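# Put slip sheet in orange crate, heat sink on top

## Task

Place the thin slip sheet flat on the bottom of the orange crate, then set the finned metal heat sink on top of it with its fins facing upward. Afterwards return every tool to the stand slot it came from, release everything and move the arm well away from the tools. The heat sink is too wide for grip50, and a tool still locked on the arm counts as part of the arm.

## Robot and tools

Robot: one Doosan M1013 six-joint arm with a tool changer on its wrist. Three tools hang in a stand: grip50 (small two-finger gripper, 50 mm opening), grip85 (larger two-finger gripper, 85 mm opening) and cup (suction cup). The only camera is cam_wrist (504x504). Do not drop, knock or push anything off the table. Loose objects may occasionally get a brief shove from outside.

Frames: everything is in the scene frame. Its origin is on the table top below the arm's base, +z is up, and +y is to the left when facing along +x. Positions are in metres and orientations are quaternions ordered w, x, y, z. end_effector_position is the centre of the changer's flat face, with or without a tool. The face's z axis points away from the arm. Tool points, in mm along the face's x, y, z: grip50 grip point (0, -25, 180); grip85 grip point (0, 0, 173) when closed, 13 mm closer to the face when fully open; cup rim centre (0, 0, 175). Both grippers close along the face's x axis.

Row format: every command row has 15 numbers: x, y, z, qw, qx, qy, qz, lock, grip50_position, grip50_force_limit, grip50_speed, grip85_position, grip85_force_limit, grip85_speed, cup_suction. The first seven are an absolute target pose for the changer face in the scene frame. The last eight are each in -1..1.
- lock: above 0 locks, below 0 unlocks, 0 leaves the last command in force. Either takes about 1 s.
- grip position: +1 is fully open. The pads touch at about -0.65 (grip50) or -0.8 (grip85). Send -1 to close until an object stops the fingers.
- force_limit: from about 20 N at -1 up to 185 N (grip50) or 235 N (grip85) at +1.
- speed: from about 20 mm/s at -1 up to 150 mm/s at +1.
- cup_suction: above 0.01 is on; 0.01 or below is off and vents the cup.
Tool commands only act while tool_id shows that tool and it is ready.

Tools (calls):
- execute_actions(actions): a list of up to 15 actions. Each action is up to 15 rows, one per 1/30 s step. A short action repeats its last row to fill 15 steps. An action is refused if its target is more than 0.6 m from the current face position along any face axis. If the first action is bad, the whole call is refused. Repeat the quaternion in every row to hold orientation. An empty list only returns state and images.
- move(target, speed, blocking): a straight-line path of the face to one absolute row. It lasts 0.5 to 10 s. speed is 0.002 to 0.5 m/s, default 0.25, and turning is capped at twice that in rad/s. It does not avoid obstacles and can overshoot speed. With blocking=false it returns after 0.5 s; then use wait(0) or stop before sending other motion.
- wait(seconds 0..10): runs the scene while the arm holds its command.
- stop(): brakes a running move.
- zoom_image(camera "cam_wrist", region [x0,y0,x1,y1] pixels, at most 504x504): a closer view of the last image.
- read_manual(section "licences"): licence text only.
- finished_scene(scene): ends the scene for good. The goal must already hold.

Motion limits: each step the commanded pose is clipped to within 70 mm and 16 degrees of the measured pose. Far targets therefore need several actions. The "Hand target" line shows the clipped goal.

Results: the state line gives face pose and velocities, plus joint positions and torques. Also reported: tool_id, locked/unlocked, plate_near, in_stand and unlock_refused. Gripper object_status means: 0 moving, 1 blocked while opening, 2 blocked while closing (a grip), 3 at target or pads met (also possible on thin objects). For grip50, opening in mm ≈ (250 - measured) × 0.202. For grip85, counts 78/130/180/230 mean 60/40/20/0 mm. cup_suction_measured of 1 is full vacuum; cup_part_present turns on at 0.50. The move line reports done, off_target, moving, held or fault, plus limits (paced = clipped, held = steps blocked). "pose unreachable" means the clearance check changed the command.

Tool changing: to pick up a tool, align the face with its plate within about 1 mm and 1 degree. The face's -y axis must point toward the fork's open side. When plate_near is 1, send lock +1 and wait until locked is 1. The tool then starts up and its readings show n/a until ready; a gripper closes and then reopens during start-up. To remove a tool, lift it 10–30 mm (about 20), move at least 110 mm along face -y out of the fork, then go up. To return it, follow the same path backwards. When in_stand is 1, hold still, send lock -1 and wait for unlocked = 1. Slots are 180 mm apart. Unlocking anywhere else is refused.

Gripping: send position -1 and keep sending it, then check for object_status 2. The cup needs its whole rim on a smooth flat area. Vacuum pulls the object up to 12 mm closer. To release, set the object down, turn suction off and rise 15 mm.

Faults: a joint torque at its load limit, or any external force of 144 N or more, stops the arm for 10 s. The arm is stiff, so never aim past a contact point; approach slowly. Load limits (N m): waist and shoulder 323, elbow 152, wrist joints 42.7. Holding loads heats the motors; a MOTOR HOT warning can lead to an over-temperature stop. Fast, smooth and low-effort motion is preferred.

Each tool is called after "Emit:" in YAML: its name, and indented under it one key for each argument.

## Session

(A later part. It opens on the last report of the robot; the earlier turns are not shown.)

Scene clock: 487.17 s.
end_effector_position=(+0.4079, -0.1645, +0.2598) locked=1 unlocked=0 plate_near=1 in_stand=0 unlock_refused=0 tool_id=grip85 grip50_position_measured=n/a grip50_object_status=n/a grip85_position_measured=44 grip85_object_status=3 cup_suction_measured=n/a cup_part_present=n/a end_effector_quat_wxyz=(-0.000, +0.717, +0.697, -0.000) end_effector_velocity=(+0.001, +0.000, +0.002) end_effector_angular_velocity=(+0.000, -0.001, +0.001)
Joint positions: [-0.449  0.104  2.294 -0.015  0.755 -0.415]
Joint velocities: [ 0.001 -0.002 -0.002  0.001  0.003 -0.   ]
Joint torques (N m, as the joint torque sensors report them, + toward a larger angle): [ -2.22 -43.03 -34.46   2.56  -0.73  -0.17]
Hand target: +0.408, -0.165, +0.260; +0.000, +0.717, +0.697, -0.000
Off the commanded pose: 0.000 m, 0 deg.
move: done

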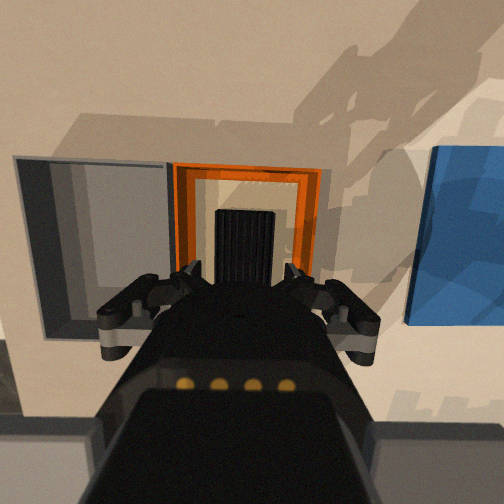

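Emit:
move:
  target: [0.5385, -0.1631, 0.3805, 0, 0.7553, 0.6554, 0, 0, 1, 0, 0, 1, -0.5, 0, 0]
  speed: 0.25

Emit:
move:
  target: [0.6624, -0.1807, 0.3805, 0, 0.7553, 0.6554, 0, 0, 1, 0, 0, 1, -0.5, 0, 0]
  speed: 0.13

Scene clock: 492.17 s.
end_effector_position=(+0.5385, -0.1631, +0.3803) locked=1 unlocked=0 plate_near=1 in_stand=0 unlock_refused=0 tool_id=grip85 grip50_position_measured=n/a grip50_object_status=n/a grip85_position_measured=3 grip85_object_status=3 cup_suction_measured=n/a cup_part_present=n/a end_effector_quat_wxyz=(+0.000, +0.755, +0.655, -0.000) end_effector_velocity=(+0.001, -0.001, +0.001) end_effector_angular_velocity=(-0.000, -0.000, -0.002)
Joint positions: [-0.343  0.145  1.97  -0.011  1.039 -0.201]
Joint velocities: [-0.001  0.001 -0.003 -0.     0.002  0.001]
Joint torques (N m, as the joint torque sensors report them, + toward a larger angle): [ -0.3  -57.77 -45.67   3.29  -0.28  -0.15]
Hand target: +0.539, -0.163, +0.380; +0.000, +0.755, +0.655, -0.000
Off the commanded pose: 0.000 m, 0 deg.
move: done

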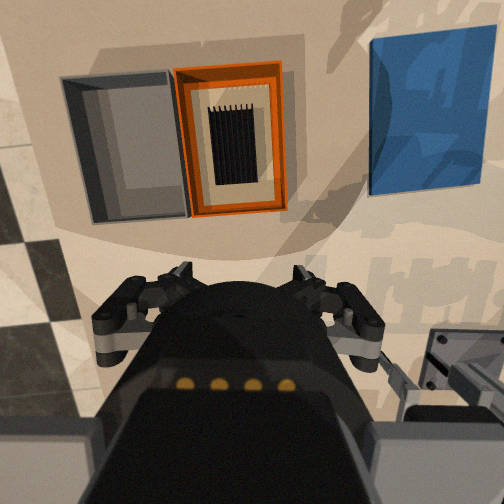

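Scene clock: 493.57 s.
end_effector_position=(+0.6623, -0.1806, +0.3804) locked=1 unlocked=0 plate_near=1 in_stand=0 unlock_refused=0 tool_id=grip85 grip50_position_measured=n/a grip50_object_status=n/a grip85_position_measured=3 grip85_object_status=3 cup_suction_measured=n/a cup_part_present=n/a end_effector_quat_wxyz=(+0.000, +0.755, +0.655, -0.000) end_effector_velocity=(+0.001, +0.000, -0.000) end_effector_angular_velocity=(+0.001, -0.000, +0.000)
Joint positions: [-0.306  0.328  1.736 -0.01   1.09  -0.165]
Joint velocities: [ 0.001  0.002 -0.002  0.001  0.     0.   ]
Joint torques (N m, as the joint torque sensors report them, + toward a larger angle): [ -0.14 -77.32 -43.46   3.25  -0.25  -0.25]
Hand target: +0.662, -0.181, +0.380; +0.000, +0.755, +0.655, -0.000
Off the commanded pose: 0.000 m, 0 deg.
move: done

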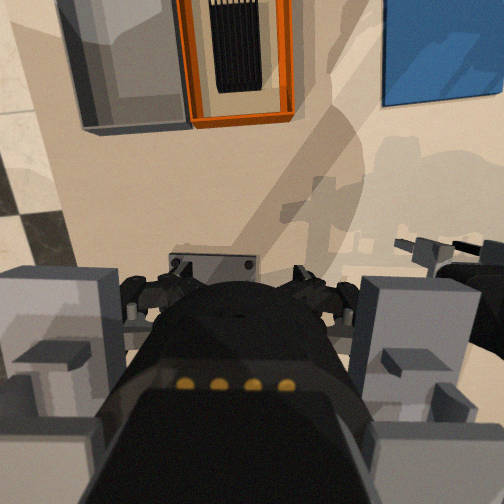

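Emit:
move:
  target: [0.6625, -0.1807, 0.3608, 0, 0.7553, 0.6554, 0, 0, 1, 0, 0, 1, -0.5, 0, 0]
  speed: 0.025

Scene clock: 498.10 s.
end_effector_position=(+0.6625, -0.1807, +0.3609) locked=1 unlocked=0 plate_near=1 in_stand=1 unlock_refused=0 tool_id=grip85 grip50_position_measured=n/a grip50_object_status=n/a grip85_position_measured=3 grip85_object_status=3 cup_suction_measured=n/a cup_part_present=n/a end_effector_quat_wxyz=(+0.000, +0.755, +0.655, -0.000) end_effector_velocity=(-0.000, +0.000, -0.002) end_effector_angular_velocity=(+0.000, +0.000, +0.000)
Joint positions: [-0.306  0.343  1.754 -0.01   1.057 -0.165]
Joint velocities: [ 0.     0.001  0.001 -0.    -0.002 -0.   ]
Joint torques (N m, as the joint torque sensors report them, + toward a larger angle): [ -2.41 -77.26 -44.26   3.33  -0.4   -0.22]
Hand target: +0.662, -0.181, +0.361; -0.000, +0.755, +0.655, +0.000
Off the commanded pose: 0.000 m, 0 deg.
move: done

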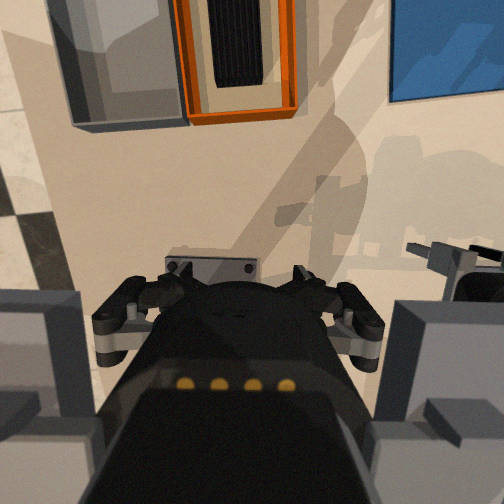

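Emit:
execute_actions:
  actions:
    - [[0.6625, -0.1807, 0.3603, 0, 0.7553, 0.6554, 0, -1, 1, 0, 0, 1, -0.5, 0, 0]]
    - [[0.6625, -0.1807, 0.3603, 0, 0.7553, 0.6554, 0, -1, 1, 0, 0, 1, -0.5, 0, 0]]
    - [[0.6625, -0.1807, 0.3603, 0, 0.7553, 0.6554, 0, -1, 1, 0, 0, 1, -0.5, 0, 0]]

Scene clock: 502.30 s.
end_effector_position=(+0.6625, -0.1807, +0.3603) locked=0 unlocked=1 plate_near=1 in_stand=1 unlock_refused=0 tool_id=none grip50_position_measured=n/a grip50_object_status=n/a grip85_position_measured=n/a grip85_object_status=n/a cup_suction_measured=n/a cup_part_present=n/a end_effector_quat_wxyz=(-0.000, +0.755, +0.655, -0.000) end_effector_velocity=(-0.000, -0.000, -0.000) end_effector_angular_velocity=(+0.001, +0.000, -0.001)
Joint positions: [-0.306  0.344  1.755 -0.01   1.056 -0.165]
Joint velocities: [-0.001 -0.     0.     0.001  0.     0.   ]
Joint torques (N m, as the joint torque sensors report them, + toward a larger angle): [ -1.5  -70.36 -39.18   3.26  -0.6   -0.13]
Hand target: +0.663, -0.181, +0.360; +0.000, +0.755, +0.655, +0.000
Off the commanded pose: 0.000 m, 0 deg.

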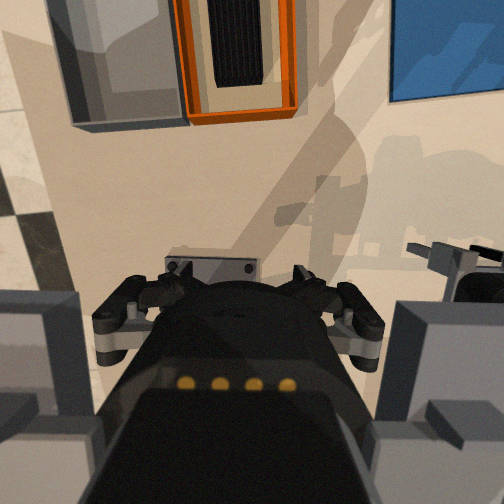

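Unlocked. Lifting off and moving well clear.

Emit:
move:
  target: [0.6625, -0.1807, 0.395, 0, 0.7553, 0.6554, 0, 0, 1, 0, 0, 1, 0, 0, 0]
  speed: 0.08

Emit:
move:
  target: [0.52, -0.05, 0.58, 0, 0.7071, 0.7071, 0, 0, 1, 0, 0, 1, 0, 0, 0]
  speed: 0.3

Scene clock: 505.93 s.
end_effector_position=(+0.6625, -0.1807, +0.3949) locked=0 unlocked=1 plate_near=0 in_stand=0 unlock_refused=0 tool_id=none grip50_position_measured=n/a grip50_object_status=n/a grip85_position_measured=n/a grip85_object_status=n/a cup_suction_measured=n/a cup_part_present=n/a end_effector_quat_wxyz=(-0.000, +0.755, +0.655, -0.000) end_effector_velocity=(+0.000, -0.000, +0.002) end_effector_angular_velocity=(-0.000, -0.000, -0.000)
Joint positions: [-0.306  0.317  1.722 -0.009  1.115 -0.165]
Joint velocities: [-0.    -0.001 -0.002 -0.     0.003 -0.   ]
Joint torques (N m, as the joint torque sensors report them, + toward a larger angle): [ -2.05 -64.94 -40.75   3.52  -0.23   0.01]
Hand target: +0.663, -0.181, +0.395; +0.000, +0.755, +0.655, -0.000
Off the commanded pose: 0.000 m, 0 deg.
move: done

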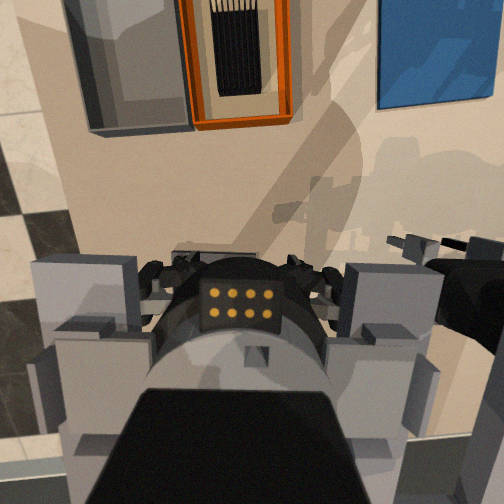

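Scene clock: 507.37 s.
end_effector_position=(+0.5201, -0.0503, +0.5799) locked=0 unlocked=1 plate_near=0 in_stand=0 unlock_refused=0 tool_id=none grip50_position_measured=n/a grip50_object_status=n/a grip85_position_measured=n/a grip85_object_status=n/a cup_suction_measured=n/a cup_part_present=n/a end_effector_quat_wxyz=(+0.000, +0.707, +0.707, -0.000) end_effector_velocity=(-0.001, -0.000, +0.001) end_effector_angular_velocity=(-0.000, +0.000, -0.001)
Joint positions: [-0.149 -0.031  1.776 -0.007  1.411 -0.153]
Joint velocities: [-0.    -0.002  0.    -0.     0.001  0.   ]
Joint torques (N m, as the joint torque sensors report them, + toward a larger angle): [  2.33 -38.35 -43.27   3.94   0.07  -0.14]
Hand target: +0.520, -0.050, +0.580; +0.000, +0.707, +0.707, -0.000
Off the commanded pose: 0.000 m, 0 deg.
move: done

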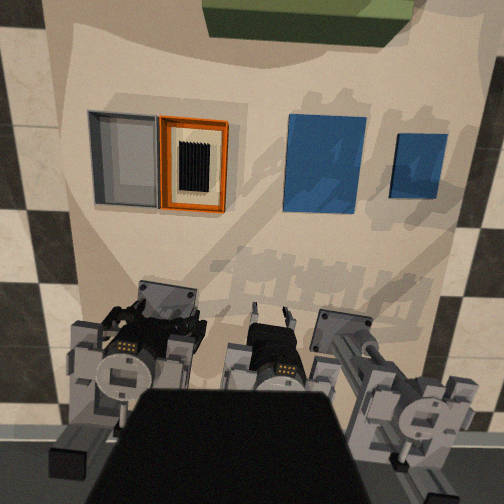

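Emit:
finished_scene:
  scene: 1

The scene is finished: the task was done.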